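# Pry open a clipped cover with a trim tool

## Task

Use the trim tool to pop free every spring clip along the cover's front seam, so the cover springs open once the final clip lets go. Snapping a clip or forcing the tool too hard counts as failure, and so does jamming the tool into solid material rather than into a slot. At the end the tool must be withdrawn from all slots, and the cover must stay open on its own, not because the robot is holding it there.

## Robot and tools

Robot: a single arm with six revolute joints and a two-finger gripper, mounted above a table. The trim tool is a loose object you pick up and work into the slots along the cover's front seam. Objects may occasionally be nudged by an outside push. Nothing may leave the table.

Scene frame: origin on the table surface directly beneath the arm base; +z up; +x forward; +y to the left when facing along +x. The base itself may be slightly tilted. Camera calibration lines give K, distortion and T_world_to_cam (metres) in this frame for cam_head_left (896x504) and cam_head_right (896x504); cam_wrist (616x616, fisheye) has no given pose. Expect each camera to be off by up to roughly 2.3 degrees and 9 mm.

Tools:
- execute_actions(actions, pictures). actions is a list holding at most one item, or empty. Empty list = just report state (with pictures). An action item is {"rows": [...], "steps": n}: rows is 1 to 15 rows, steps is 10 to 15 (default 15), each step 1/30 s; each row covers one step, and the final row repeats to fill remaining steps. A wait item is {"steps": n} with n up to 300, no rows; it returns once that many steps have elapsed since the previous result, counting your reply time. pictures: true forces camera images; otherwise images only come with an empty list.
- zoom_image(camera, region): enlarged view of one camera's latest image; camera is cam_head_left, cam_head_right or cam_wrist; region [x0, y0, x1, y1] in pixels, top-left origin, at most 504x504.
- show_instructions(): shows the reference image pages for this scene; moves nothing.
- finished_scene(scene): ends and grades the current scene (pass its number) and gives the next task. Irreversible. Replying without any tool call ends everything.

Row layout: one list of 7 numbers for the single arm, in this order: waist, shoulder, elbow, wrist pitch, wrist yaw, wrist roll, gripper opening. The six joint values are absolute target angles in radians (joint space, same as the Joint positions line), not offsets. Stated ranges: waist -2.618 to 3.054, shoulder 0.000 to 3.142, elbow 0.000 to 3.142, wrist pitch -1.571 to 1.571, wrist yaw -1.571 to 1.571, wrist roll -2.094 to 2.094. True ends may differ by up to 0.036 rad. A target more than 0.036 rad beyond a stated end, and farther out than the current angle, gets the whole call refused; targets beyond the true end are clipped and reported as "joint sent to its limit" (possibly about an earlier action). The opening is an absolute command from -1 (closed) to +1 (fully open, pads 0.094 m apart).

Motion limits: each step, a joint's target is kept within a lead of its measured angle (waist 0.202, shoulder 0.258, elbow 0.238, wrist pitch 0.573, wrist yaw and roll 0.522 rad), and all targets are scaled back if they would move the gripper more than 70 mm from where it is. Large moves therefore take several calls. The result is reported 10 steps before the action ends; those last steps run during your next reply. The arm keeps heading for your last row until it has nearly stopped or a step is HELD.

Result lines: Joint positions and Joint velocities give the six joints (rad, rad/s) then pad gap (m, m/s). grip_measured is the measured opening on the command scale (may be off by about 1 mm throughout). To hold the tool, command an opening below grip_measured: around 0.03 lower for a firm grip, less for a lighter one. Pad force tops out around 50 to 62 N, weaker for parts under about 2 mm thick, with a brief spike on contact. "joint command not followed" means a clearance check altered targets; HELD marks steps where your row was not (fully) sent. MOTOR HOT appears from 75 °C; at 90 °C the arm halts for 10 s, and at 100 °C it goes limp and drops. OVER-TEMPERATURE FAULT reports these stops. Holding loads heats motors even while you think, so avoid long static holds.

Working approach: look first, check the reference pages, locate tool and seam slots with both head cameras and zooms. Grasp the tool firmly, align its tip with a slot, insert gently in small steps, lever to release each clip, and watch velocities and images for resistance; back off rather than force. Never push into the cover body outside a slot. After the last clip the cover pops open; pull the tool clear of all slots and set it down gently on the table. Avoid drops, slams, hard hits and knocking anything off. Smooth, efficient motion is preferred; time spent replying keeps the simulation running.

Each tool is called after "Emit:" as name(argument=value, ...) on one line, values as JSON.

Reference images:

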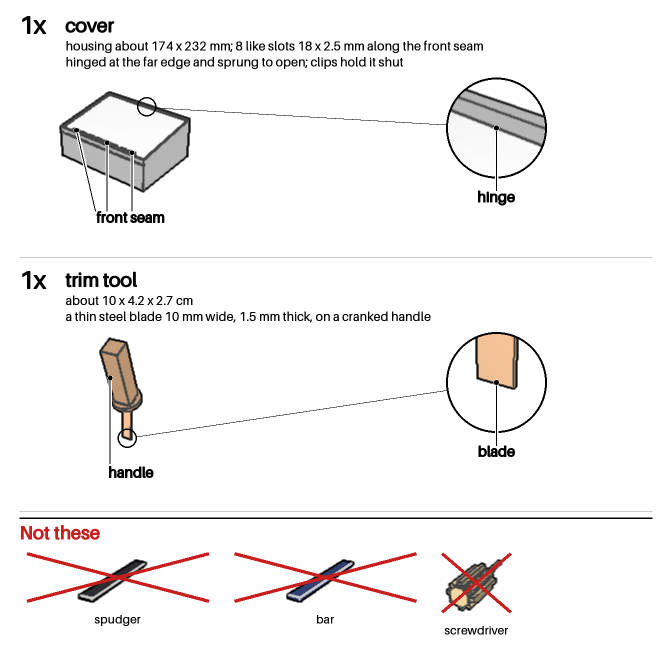

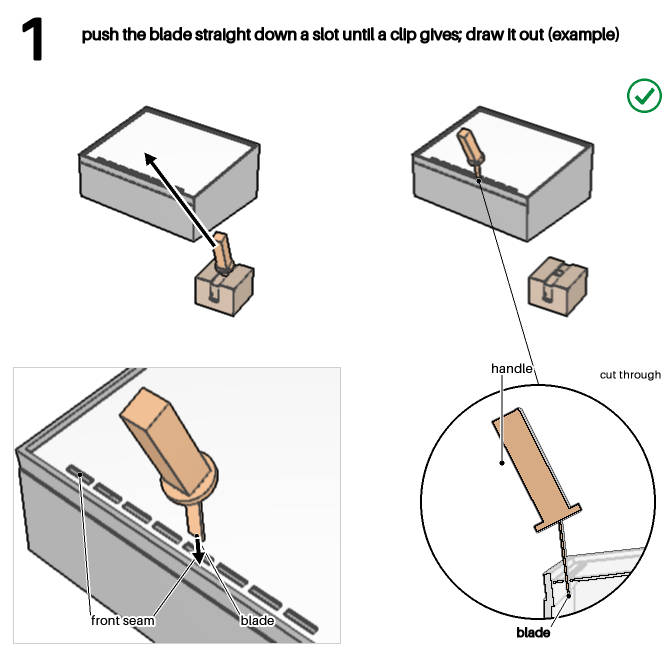

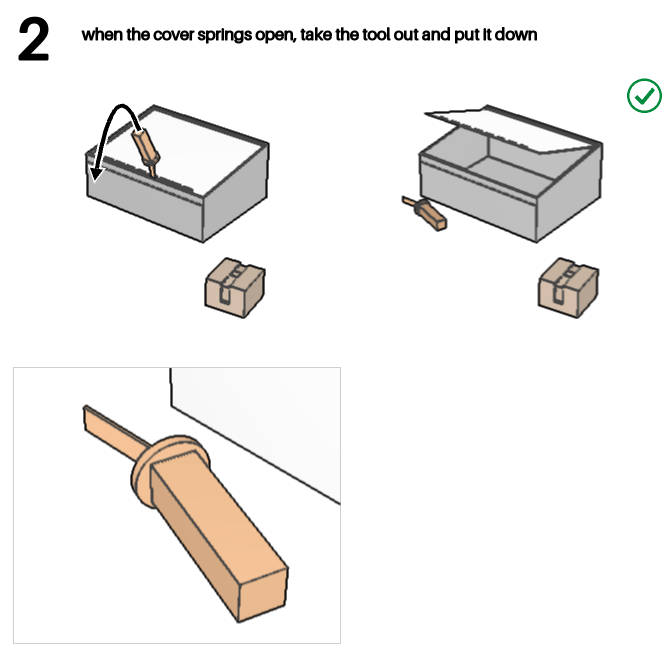

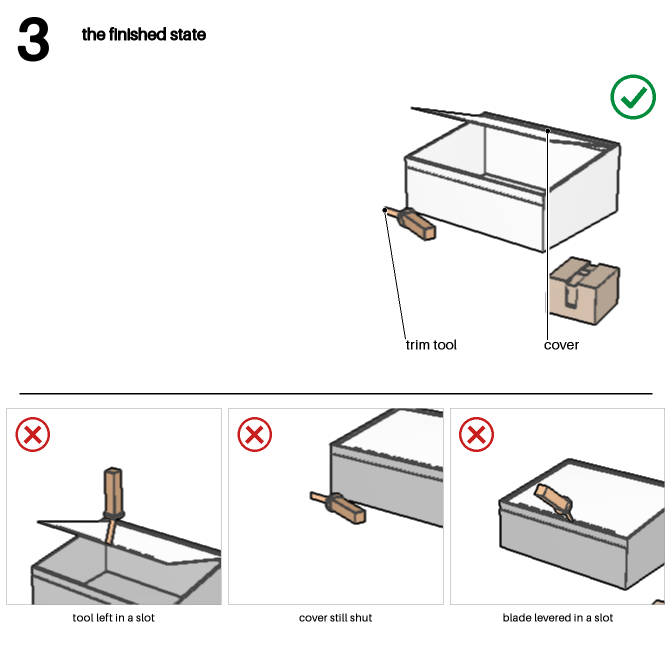

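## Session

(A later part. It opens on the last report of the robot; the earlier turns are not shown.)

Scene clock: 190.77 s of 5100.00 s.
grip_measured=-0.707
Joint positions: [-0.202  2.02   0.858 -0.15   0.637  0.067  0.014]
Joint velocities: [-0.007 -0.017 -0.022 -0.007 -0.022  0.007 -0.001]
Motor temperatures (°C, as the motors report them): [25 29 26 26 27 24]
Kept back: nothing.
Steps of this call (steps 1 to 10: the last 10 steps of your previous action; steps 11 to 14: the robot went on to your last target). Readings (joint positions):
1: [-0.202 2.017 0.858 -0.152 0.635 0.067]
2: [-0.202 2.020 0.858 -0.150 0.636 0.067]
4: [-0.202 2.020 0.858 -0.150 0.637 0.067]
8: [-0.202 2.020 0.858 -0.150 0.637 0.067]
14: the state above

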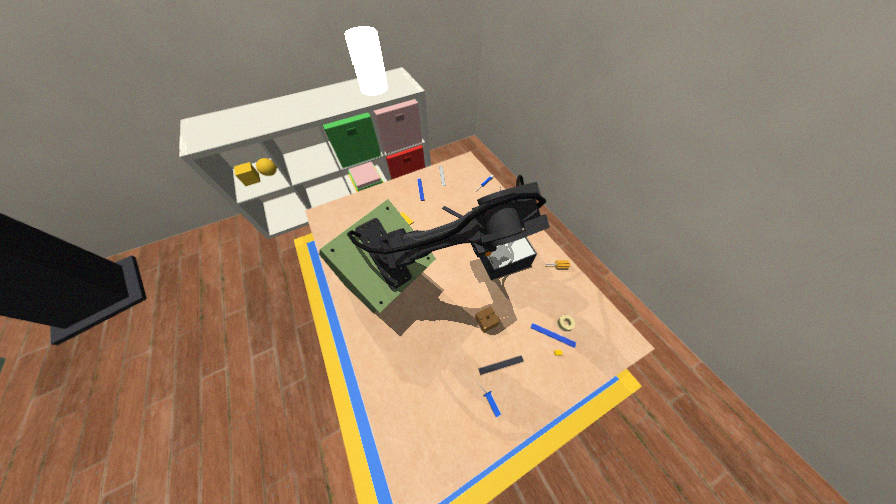

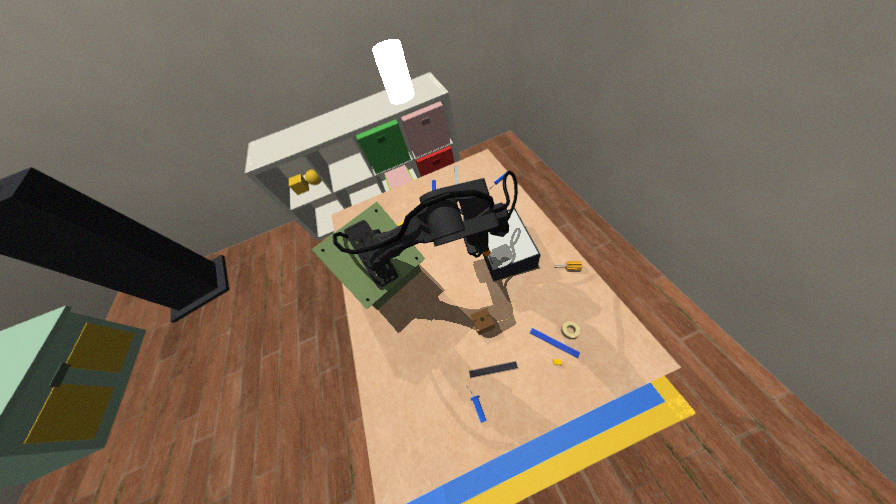

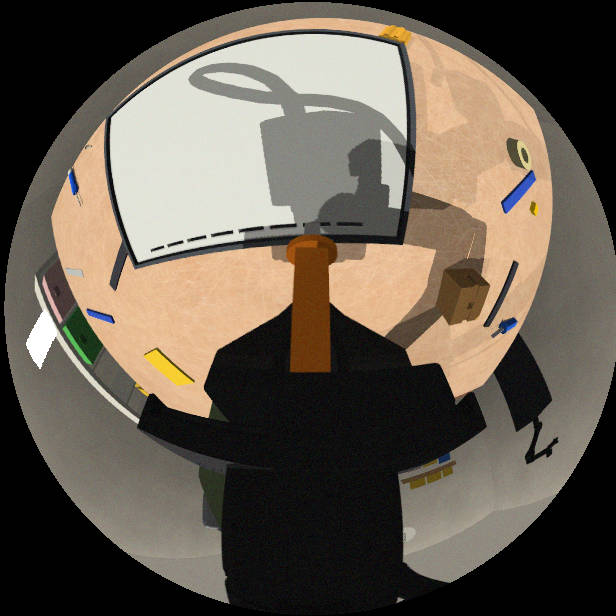

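Emit:
execute_actions(actions=[{"rows": [[-0.208,2.050,0.84,-0.147,0.642,0.058,-0.745],[-0.210,2.052,0.84,-0.146,0.642,0.058,-0.745],[-0.212,2.054,0.84,-0.145,0.642,0.058,-0.745],[-0.214,2.056,0.84,-0.144,0.642,0.058,-0.745],[-0.216,2.058,0.84,-0.143,0.642,0.058,-0.745],[-0.218,2.060,0.84,-0.142,0.642,0.058,-0.745],[-0.219,2.062,0.84,-0.141,0.642,0.058,-0.745],[-0.220,2.064,0.84,-0.140,0.642,0.058,-0.745],[-0.220,2.066,0.84,-0.139,0.642,0.058,-0.745],[-0.220,2.068,0.84,-0.138,0.642,0.058,-0.745]], "steps": 15}])

Emit:
execute_actions(actions=[{"steps": 14}], pictures=true)

Emit:
zoom_image(camera="cam_wrist", region=[275, 195, 350, 245])

Scene clock: 194.27 s of 5100.00 s.
grip_measured=-0.707
Joint positions: [-0.202  2.02   0.858 -0.15   0.637  0.067  0.014]
Joint velocities: [-0.012  0.007 -0.002 -0.037 -0.007  0.066 -0.   ]
Motor temperatures (°C, as the motors report them): [25 28 26 26 27 24]
Steps of this call (steps 1 to 15: the robot went on to your last target; steps 16 to 90: nothing new was sent; then 0.33 s passed at rest; steps 91 to 95: the first 5 steps of this action). Readings (joint positions):
91: [-0.202 2.020 0.858 -0.150 0.637 0.067]
92: [-0.202 2.020 0.858 -0.150 0.637 0.067]
94: [-0.202 2.020 0.858 -0.150 0.637 0.067]
95: the state above

Scene clock: 194.73 s of 5100.00 s.
grip_measured=-0.707
Joint positions: [-0.202  2.024  0.858 -0.15   0.64   0.067  0.014]
Joint velocities: [-0.002 -0.007 -0.007 -0.007  0.022 -0.037  0.001]
Motor temperatures (°C, as the motors report them): [25 28 26 26 27 24]
Kept back: nothing.
Steps of this call (steps 1 to 10: the last 10 steps of your previous action; steps 11 to 14: the robot went on to your last target). Readings (joint positions):
1: [-0.202 2.020 0.858 -0.150 0.637 0.067]
2: [-0.202 2.021 0.858 -0.150 0.637 0.067]
4: [-0.202 2.023 0.858 -0.150 0.640 0.067]
8: [-0.202 2.024 0.858 -0.150 0.640 0.067]
14: the state above

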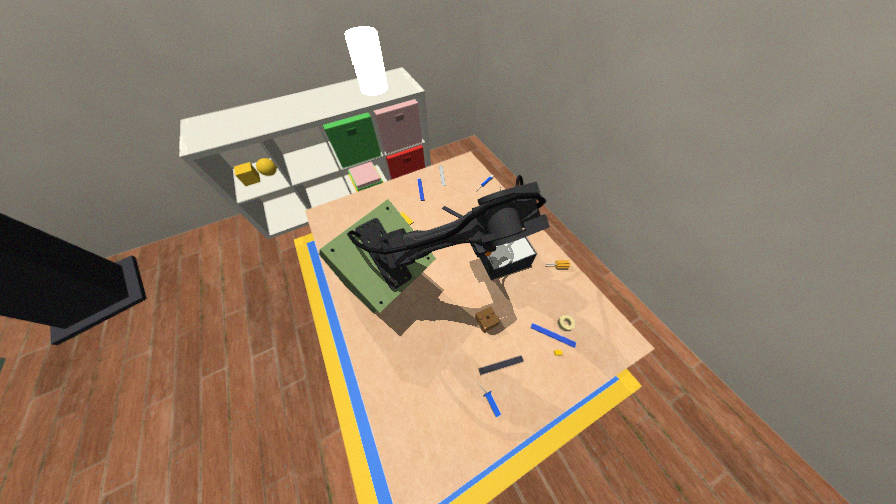

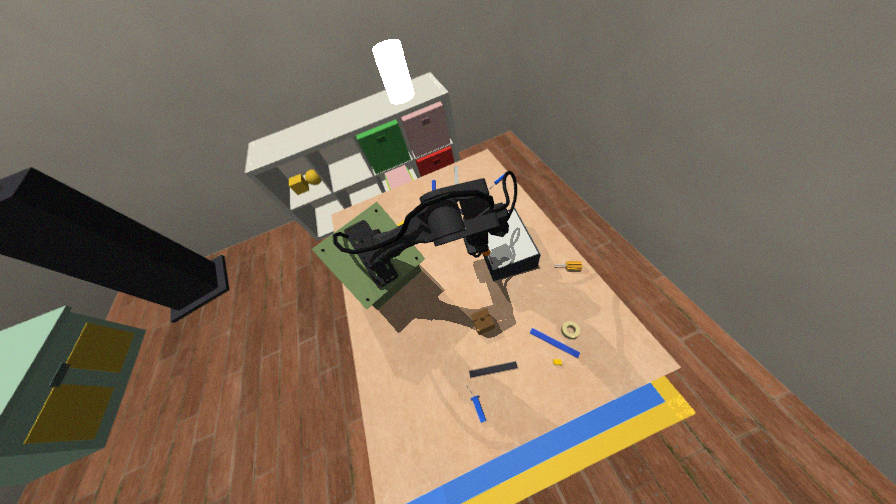

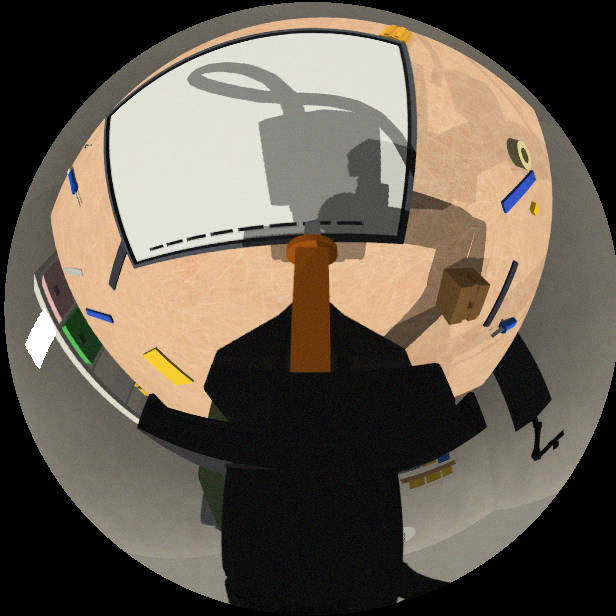

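Region (275, 195, 350, 245) of cam_wrist's 616x616 image, scaled by 6.720, with more detail than that image has.

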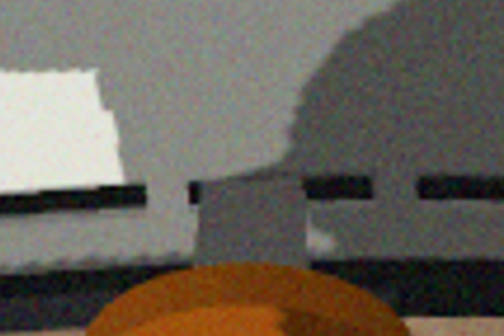

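Emit:
execute_actions(actions=[{"rows": [[-0.200,2.010,0.84,-0.172,0.642,0.07,-0.745],[-0.195,2.004,0.84,-0.178,0.642,0.07,-0.745],[-0.195,1.999,0.84,-0.184,0.642,0.07,-0.745],[-0.195,1.994,0.84,-0.190,0.642,0.07,-0.745],[-0.195,1.989,0.84,-0.195,0.642,0.07,-0.745],[-0.195,1.984,0.84,-0.200,0.642,0.07,-0.745],[-0.195,1.979,0.84,-0.205,0.642,0.07,-0.745],[-0.195,1.974,0.84,-0.210,0.642,0.07,-0.745],[-0.195,1.969,0.84,-0.215,0.642,0.07,-0.745],[-0.195,1.964,0.84,-0.220,0.642,0.07,-0.745],[-0.195,1.959,0.84,-0.225,0.642,0.07,-0.745],[-0.195,1.954,0.84,-0.230,0.642,0.07,-0.745],[-0.19,1.949,0.84,-0.235,0.642,0.07,-0.745],[-0.185,1.944,0.84,-0.240,0.642,0.07,-0.745],[-0.18,1.940,0.84,-0.243,0.642,0.07,-0.745]], "steps": 15}])

Emit:
execute_actions(actions=[{"rows": [[-0.17,1.940,0.84,-0.243,0.645,0.09,-0.745],[-0.155,1.940,0.84,-0.243,0.650,0.11,-0.745],[-0.14,1.940,0.84,-0.240,0.655,0.13,-0.745],[-0.125,1.945,0.84,-0.235,0.657,0.145,-0.745],[-0.118,1.955,0.84,-0.230,0.657,0.153,-0.745],[-0.118,1.965,0.84,-0.225,0.657,0.153,-0.745],[-0.118,1.975,0.84,-0.220,0.657,0.153,-0.745],[-0.118,1.985,0.84,-0.215,0.657,0.153,-0.745],[-0.118,1.993,0.84,-0.210,0.657,0.153,-0.745],[-0.118,2.000,0.84,-0.207,0.657,0.153,-0.745],[-0.118,2.004,0.84,-0.205,0.657,0.153,-0.745]], "steps": 15}])

Emit:
execute_actions(actions=[{"steps": 22}], pictures=true)

Emit:
zoom_image(camera="cam_wrist", region=[275, 195, 350, 245])

Scene clock: 198.70 s of 5100.00 s.
grip_measured=-0.707
Joint positions: [-0.201  2.01   0.858 -0.157  0.64   0.067  0.014]
Joint velocities: [ 0.017 -0.085 -0.002 -0.022 -0.051  0.051 -0.001]
Motor temperatures (°C, as the motors report them): [25 28 26 26 27 24]
Steps of this call (steps 1 to 15: the robot went on to your last target; steps 16 to 90: nothing new was sent; then 0.80 s passed at rest; steps 91 to 95: the first 5 steps of this action). Readings (joint positions):
91: [-0.201 2.021 0.858 -0.152 0.640 0.067]
92: [-0.201 2.019 0.858 -0.152 0.640 0.067]
94: [-0.201 2.013 0.858 -0.154 0.640 0.067]
95: the state above

Scene clock: 199.20 s of 5100.00 s.
grip_measured=-0.707
Joint positions: [-0.163  1.956  0.858 -0.219  0.644  0.104  0.014]
Joint velocities: [ 0.418 -0.007 -0.007 -0.051 -0.022  0.286  0.   ]
Motor temperatures (°C, as the motors report them): [25 28 26 26 27 24]
Steps of this call (steps 1 to 10: the last 10 steps of your previous action; steps 11 to 15: the first 5 steps of this action). Readings (joint positions):
11: [-0.199 1.962 0.858 -0.213 0.636 0.069]
12: [-0.195 1.959 0.858 -0.216 0.637 0.075]
14: [-0.176 1.956 0.858 -0.219 0.643 0.094]
15: the state above

Scene clock: 199.93 s of 5100.00 s.
grip_measured=-0.707
Joint positions: [-0.129  1.992  0.858 -0.216  0.646  0.143  0.014]
Joint velocities: [ 0.017 -0.007  0.007 -0.037 -0.081  0.022  0.001]
Motor temperatures (°C, as the motors report them): [25 28 26 26 27 24]
Kept back: nothing.
Steps of this call (steps 1 to 10: the last 10 steps of your previous action; steps 11 to 22: the robot went on to your last target). Readings (joint positions):
1: [-0.150 1.956 0.858 -0.219 0.644 0.111]
2: [-0.139 1.956 0.858 -0.219 0.644 0.118]
4: [-0.129 1.960 0.858 -0.218 0.644 0.127]
8: [-0.129 1.986 0.858 -0.217 0.645 0.136]
22: the state above

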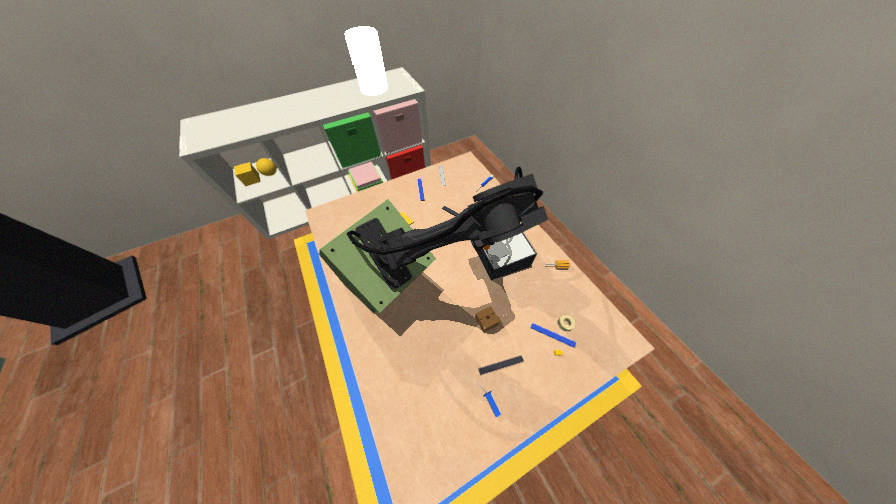

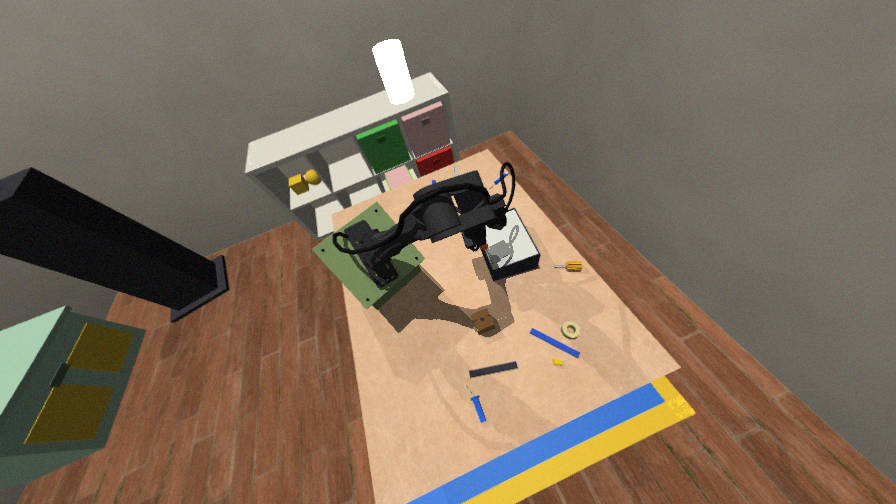

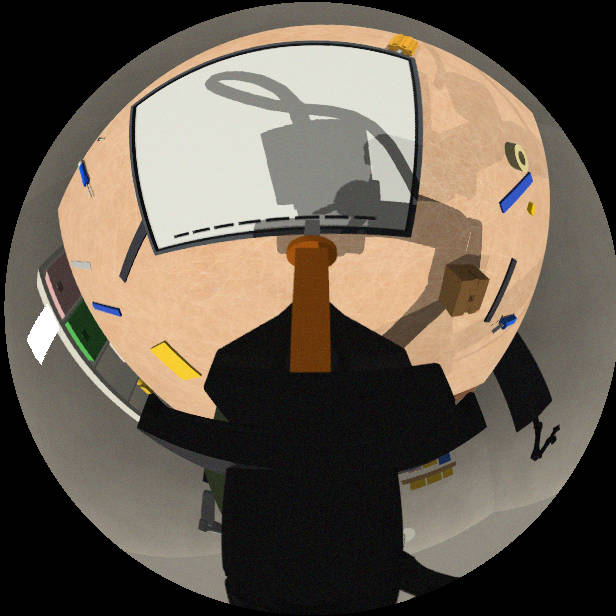

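Region (275, 195, 350, 245) of cam_wrist's 616x616 image, scaled by 6.720, with more detail than that image has.

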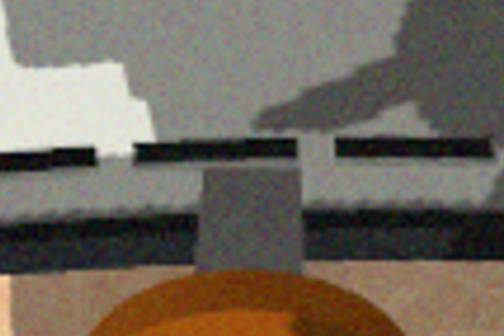

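Emit:
execute_actions(actions=[{"rows": [[-0.135,2.015,0.84,-0.203,0.657,0.140,-0.745],[-0.142,2.020,0.84,-0.200,0.657,0.130,-0.745],[-0.145,2.020,0.84,-0.197,0.657,0.122,-0.745],[-0.145,2.020,0.84,-0.194,0.657,0.120,-0.745],[-0.145,2.020,0.84,-0.191,0.657,0.120,-0.745],[-0.145,2.021,0.84,-0.188,0.657,0.120,-0.745],[-0.145,2.021,0.84,-0.185,0.657,0.120,-0.745],[-0.145,2.021,0.84,-0.183,0.657,0.120,-0.745]], "steps": 15}])

Emit:
execute_actions(actions=[{"steps": 15}], pictures=true)

Emit:
zoom_image(camera="cam_wrist", region=[275, 195, 350, 245])

Scene clock: 201.07 s of 5100.00 s.
grip_measured=-0.707
Joint positions: [-0.137  2.001  0.858 -0.212  0.646  0.137  0.014]
Joint velocities: [-0.071  0.061 -0.022  0.007 -0.007 -0.066 -0.   ]
Motor temperatures (°C, as the motors report them): [25 28 26 26 27 24]
Steps of this call (steps 1 to 15: the robot went on to your last target; steps 16 to 29: nothing new was sent; steps 30 to 34: the first 5 steps of this action). Readings (joint positions):
30: [-0.129 1.992 0.858 -0.216 0.646 0.143]
31: [-0.129 1.993 0.858 -0.216 0.646 0.143]
33: [-0.134 1.998 0.858 -0.213 0.646 0.139]
34: the state above

Scene clock: 201.57 s of 5100.00 s.
grip_measured=-0.707
Joint positions: [-0.142  2.005  0.858 -0.199  0.646  0.13   0.014]
Joint velocities: [-0.012 -0.007 -0.002  0.022  0.051  0.051  0.   ]
Motor temperatures (°C, as the motors report them): [25 28 26 26 27 24]
Kept back: nothing.
Steps of this call (steps 1 to 10: the last 10 steps of your previous action; steps 11 to 15: the robot went on to your last target). Readings (joint positions):
1: [-0.139 2.003 0.858 -0.211 0.646 0.135]
2: [-0.141 2.005 0.858 -0.210 0.646 0.134]
4: [-0.142 2.005 0.858 -0.206 0.646 0.133]
8: [-0.142 2.005 0.858 -0.201 0.646 0.131]
15: the state above

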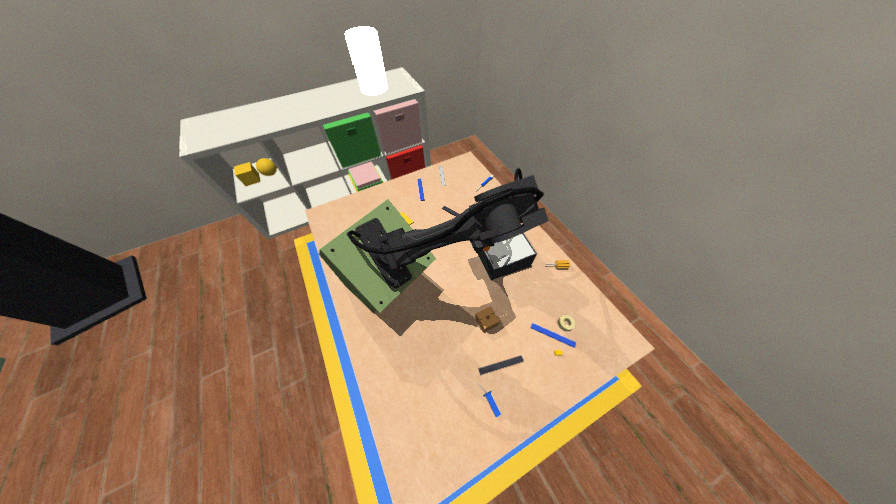

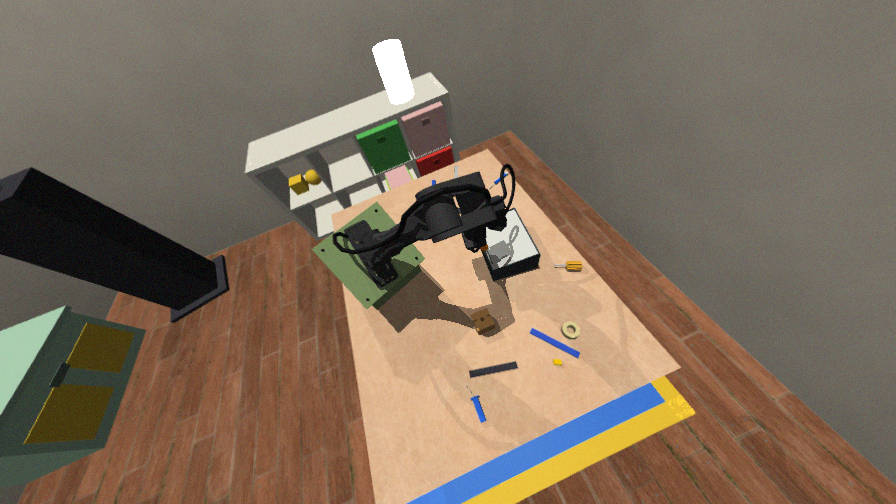

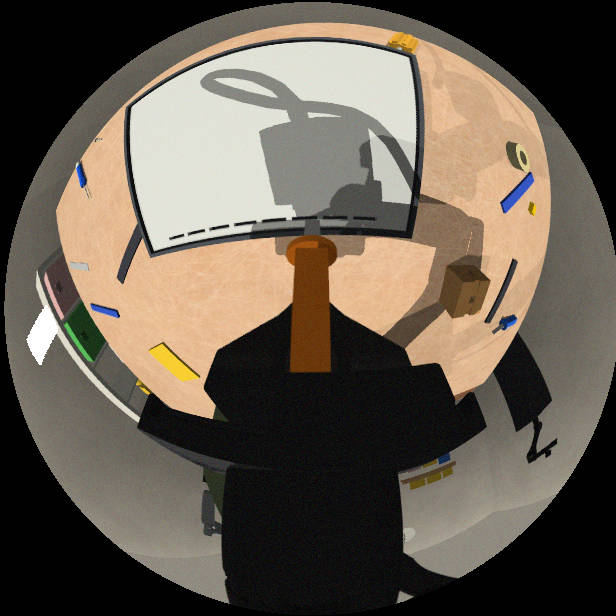

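Region (275, 195, 350, 245) of cam_wrist's 616x616 image, scaled by 6.720, with more detail than that image has.

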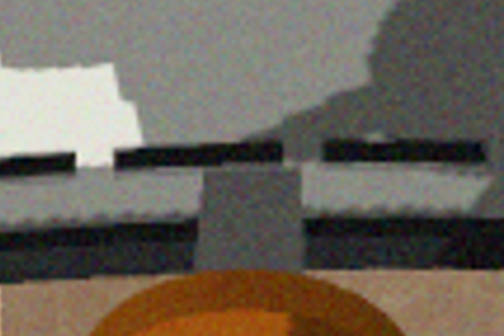

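Emit:
execute_actions(actions=[{"rows": [[-0.125,2.021,0.84,-0.186,0.657,0.14,-0.745],[-0.118,2.021,0.84,-0.186,0.657,0.155,-0.745]], "steps": 15}])

Emit:
execute_actions(actions=[{"steps": 12}], pictures=true)

Emit:
zoom_image(camera="cam_wrist", region=[275, 195, 350, 245])

Scene clock: 202.37 s of 5100.00 s.
grip_measured=-0.707
Joint positions: [-0.142  2.005  0.858 -0.198  0.646  0.139  0.014]
Joint velocities: [-0.012 -0.007 -0.012 -0.022  0.007  0.095  0.001]
Motor temperatures (°C, as the motors report them): [25 28 26 26 27 24]
Steps of this call (steps 1 to 15: the robot went on to your last target; steps 16 to 19: nothing new was sent; steps 20 to 24: the first 5 steps of this action). Readings (joint positions):
20: [-0.142 2.005 0.858 -0.198 0.646 0.130]
21: [-0.142 2.005 0.858 -0.198 0.646 0.132]
23: [-0.142 2.005 0.858 -0.198 0.646 0.137]
24: the state above

Scene clock: 202.77 s of 5100.00 s.
grip_measured=-0.707
Joint positions: [-0.142  2.005  0.858 -0.198  0.646  0.145  0.014]
Joint velocities: [ 0.012 -0.017  0.002 -0.037 -0.007  0.007 -0.   ]
Motor temperatures (°C, as the motors report them): [25 28 26 26 27 24]
Kept back: nothing.
Steps of this call (steps 1 to 10: the last 10 steps of your previous action; steps 11 to 12: the robot went on to your last target). Readings (joint positions):
1: [-0.142 2.005 0.858 -0.198 0.646 0.140]
2: [-0.142 2.005 0.858 -0.198 0.646 0.141]
4: [-0.142 2.005 0.858 -0.198 0.646 0.143]
8: [-0.142 2.005 0.858 -0.198 0.646 0.144]
12: the state above

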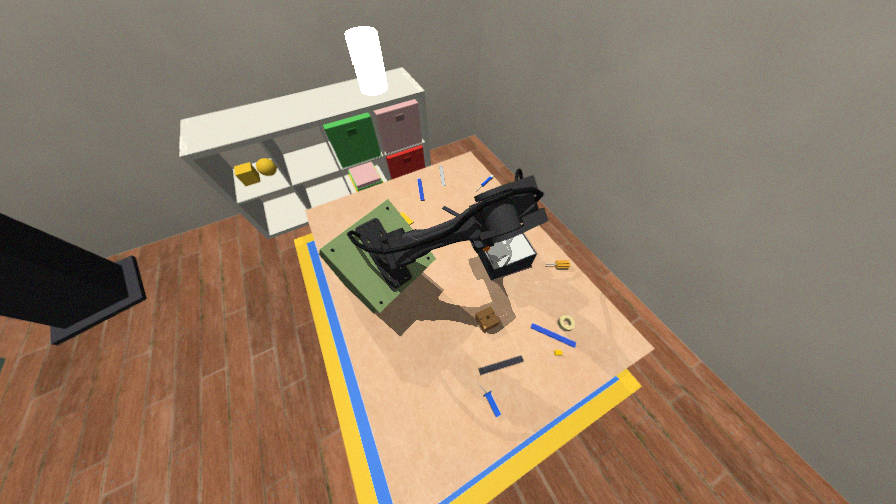

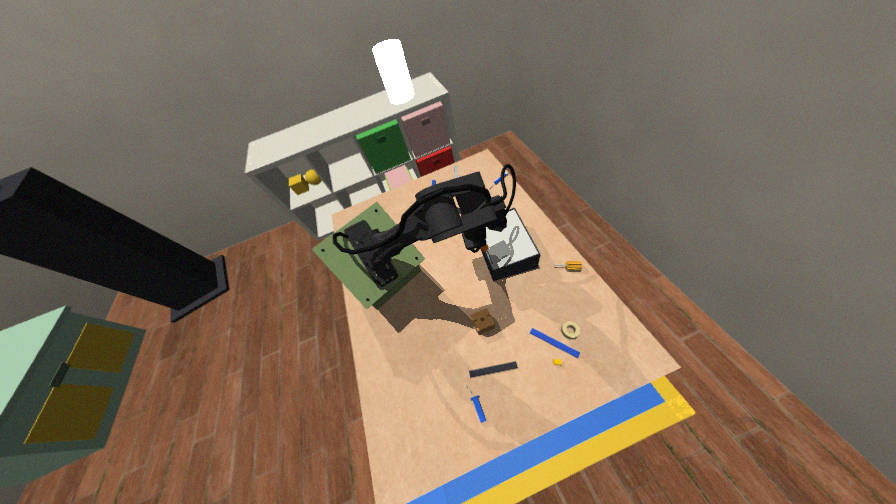

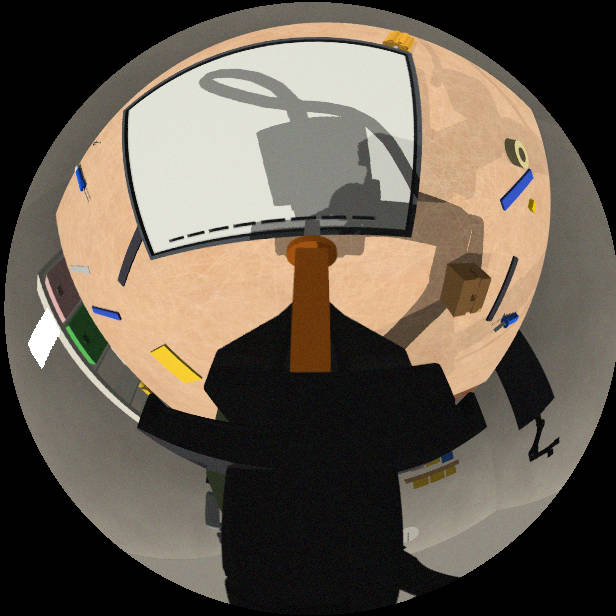

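Region (275, 195, 350, 245) of cam_wrist's 616x616 image, scaled by 6.720, with more detail than that image has.

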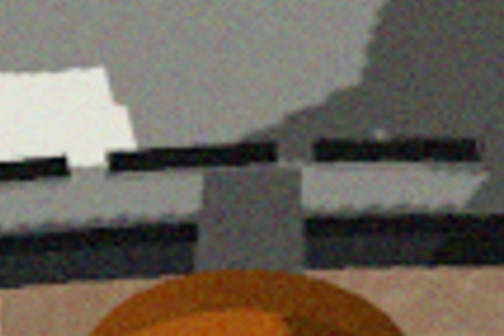

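Emit:
execute_actions(actions=[])

Scene clock: 204.50 s of 5100.00 s.
grip_measured=-0.707
Joint positions: [-0.142  2.005  0.858 -0.198  0.646  0.146  0.014]
Joint velocities: [-0.012  0.002 -0.007  0.022  0.022  0.11   0.001]
Motor temperatures (°C, as the motors report them): [26 28 26 26 27 24]
Kept back: nothing.
Steps of this call (steps 1 to 15: the robot went on to your last target; steps 16 to 52: nothing new was sent). Readings (joint positions):
1: [-0.142 2.005 0.858 -0.198 0.646 0.145]
2: [-0.142 2.005 0.858 -0.198 0.646 0.145]
4: [-0.142 2.005 0.858 -0.198 0.646 0.145]
8: [-0.142 2.005 0.858 -0.198 0.646 0.145]
52: the state above
The arm was judged still, so your last target was given up. Only a new action makes it travel on or press farther. Fingers that are still opening or closing keep moving.

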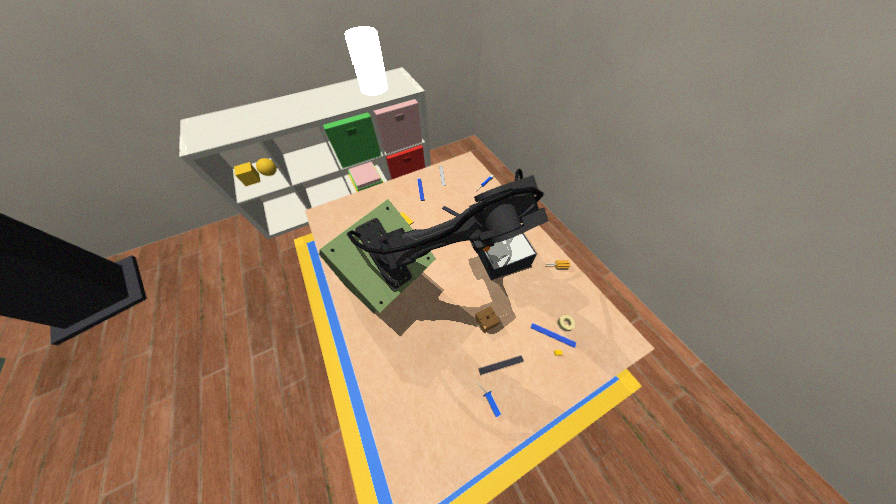

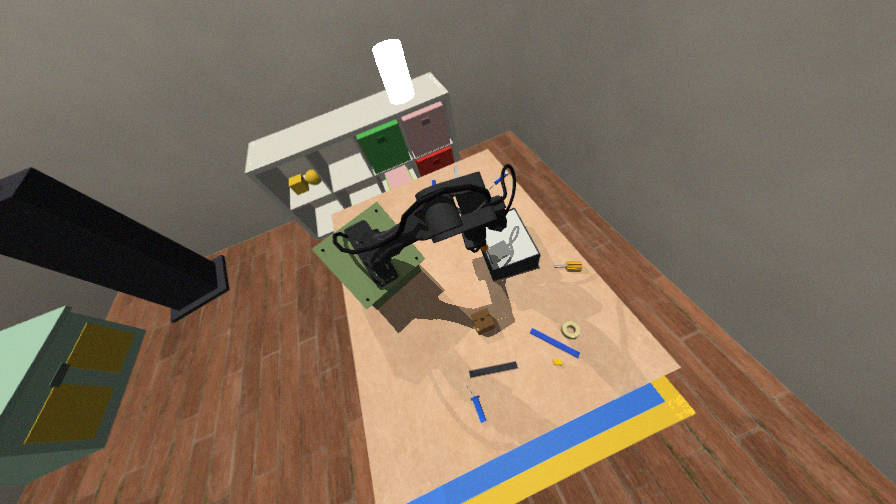

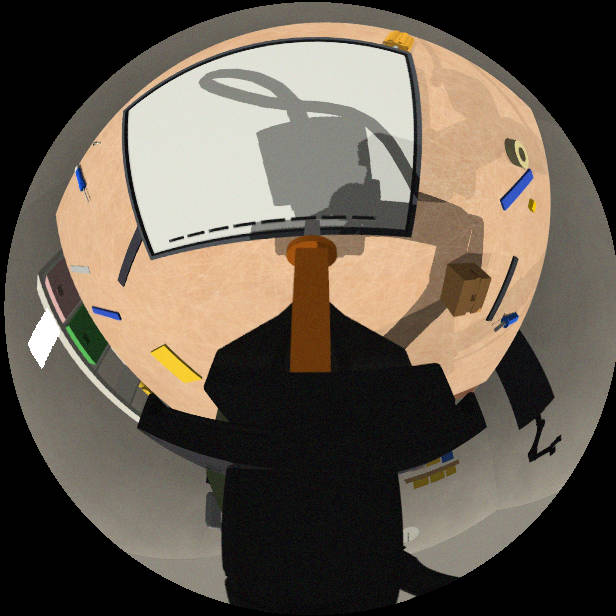

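Emit:
execute_actions(actions=[{"rows":[[-0.108,2.005,0.84,-0.186,0.657,0.155,-0.745],[-0.102,2.005,0.84,-0.186,0.657,0.155,-0.745],[-0.102,2.005,0.84,-0.186,0.657,0.155,-0.745],[-0.102,2.005,0.84,-0.186,0.657,0.155,-0.745],[-0.110,2.005,0.84,-0.186,0.657,0.155,-0.745],[-0.117,2.005,0.84,-0.186,0.657,0.155,-0.745]],"steps":15}], pictures=true)

Emit:
execute_actions(actions=[])

Emit:
zoom_image(camera="cam_wrist", region=[275,195,350,245])

Scene clock: 205.17 s of 5100.00 s.
grip_measured=-0.707
Joint positions: [-0.123  2.005  0.858 -0.198  0.647  0.146  0.014]
Joint velocities: [ 0.076 -0.007  0.007 -0.051  0.066  0.007  0.002]
Motor temperatures (°C, as the motors report them): [26 28 26 26 27 24]
Steps of this call (steps 1 to 15: nothing new was sent; steps 16 to 20: the first 5 steps of this action). Readings (joint positions):
16: [-0.140 2.005 0.858 -0.198 0.646 0.146]
17: [-0.137 2.005 0.858 -0.198 0.647 0.146]
19: [-0.127 2.005 0.858 -0.198 0.647 0.146]
20: the state above

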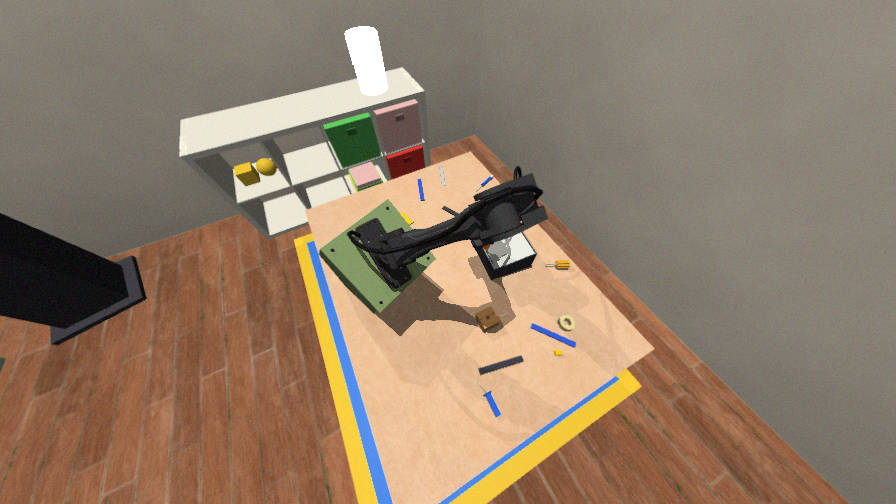

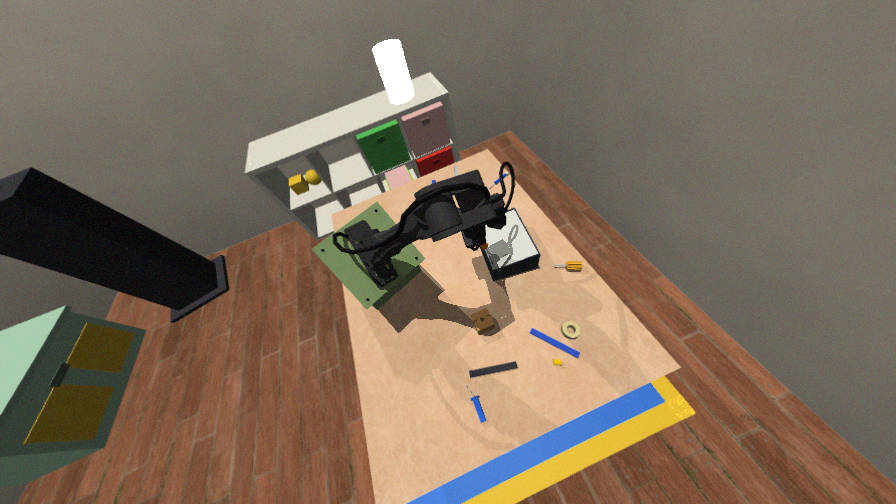

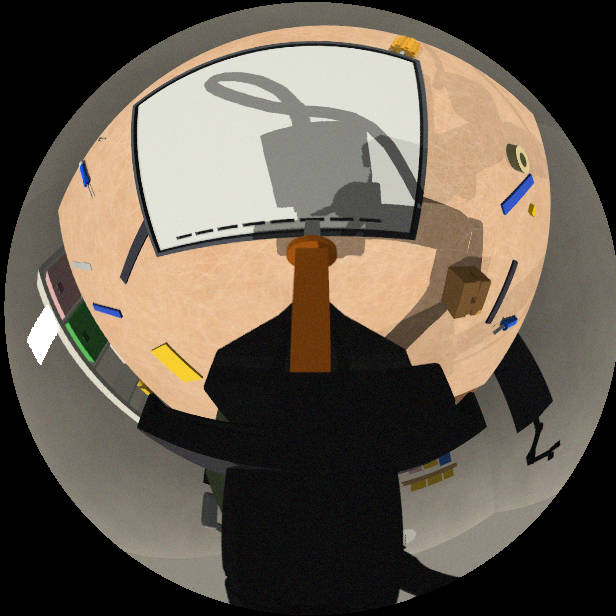

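Scene clock: 205.50 s of 5100.00 s.
grip_measured=-0.707
Joint positions: [-0.123  2.005  0.858 -0.198  0.648  0.146  0.014]
Joint velocities: [-0.002 -0.002 -0.007 -0.007  0.081 -0.037 -0.   ]
Motor temperatures (°C, as the motors report them): [26 28 26 26 27 24]
Kept back: nothing.
Steps of this call (steps 1 to 10: the last 10 steps of your previous action). Readings (joint positions):
1: [-0.123 2.005 0.858 -0.198 0.647 0.146]
2: [-0.123 2.005 0.858 -0.198 0.648 0.146]
4: [-0.123 2.005 0.858 -0.198 0.648 0.146]
8: [-0.123 2.005 0.858 -0.198 0.648 0.146]
10: the state above

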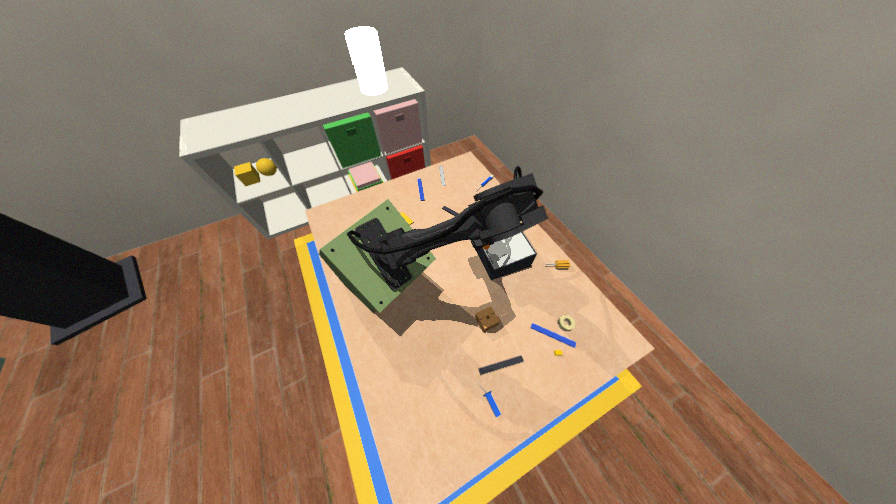

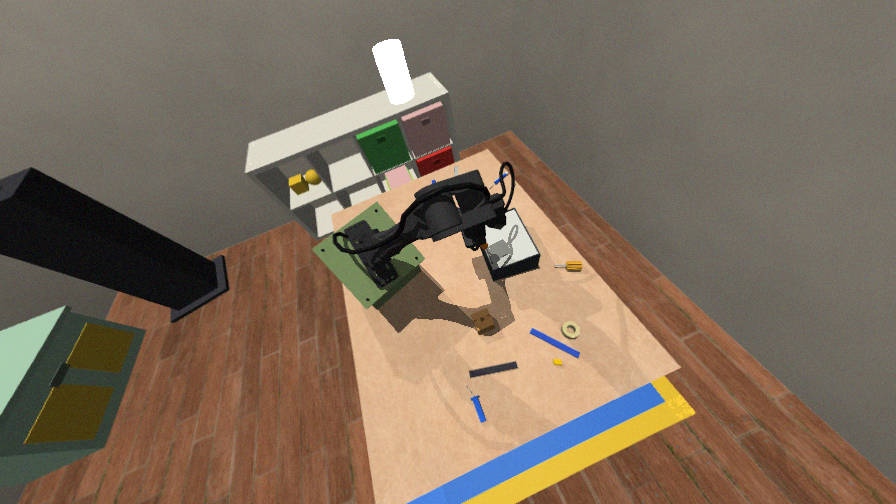

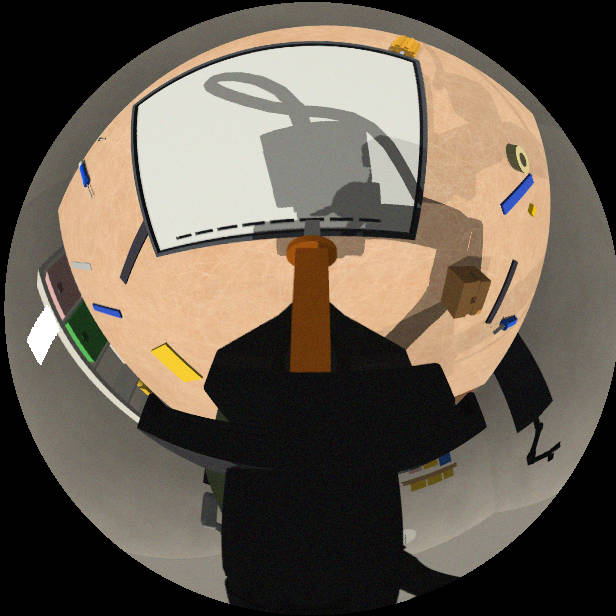

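Region (275, 195, 350, 245) of cam_wrist's 616x616 image, scaled by 6.720, with more detail than that image has.

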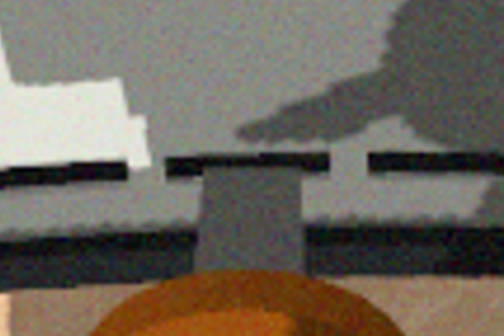

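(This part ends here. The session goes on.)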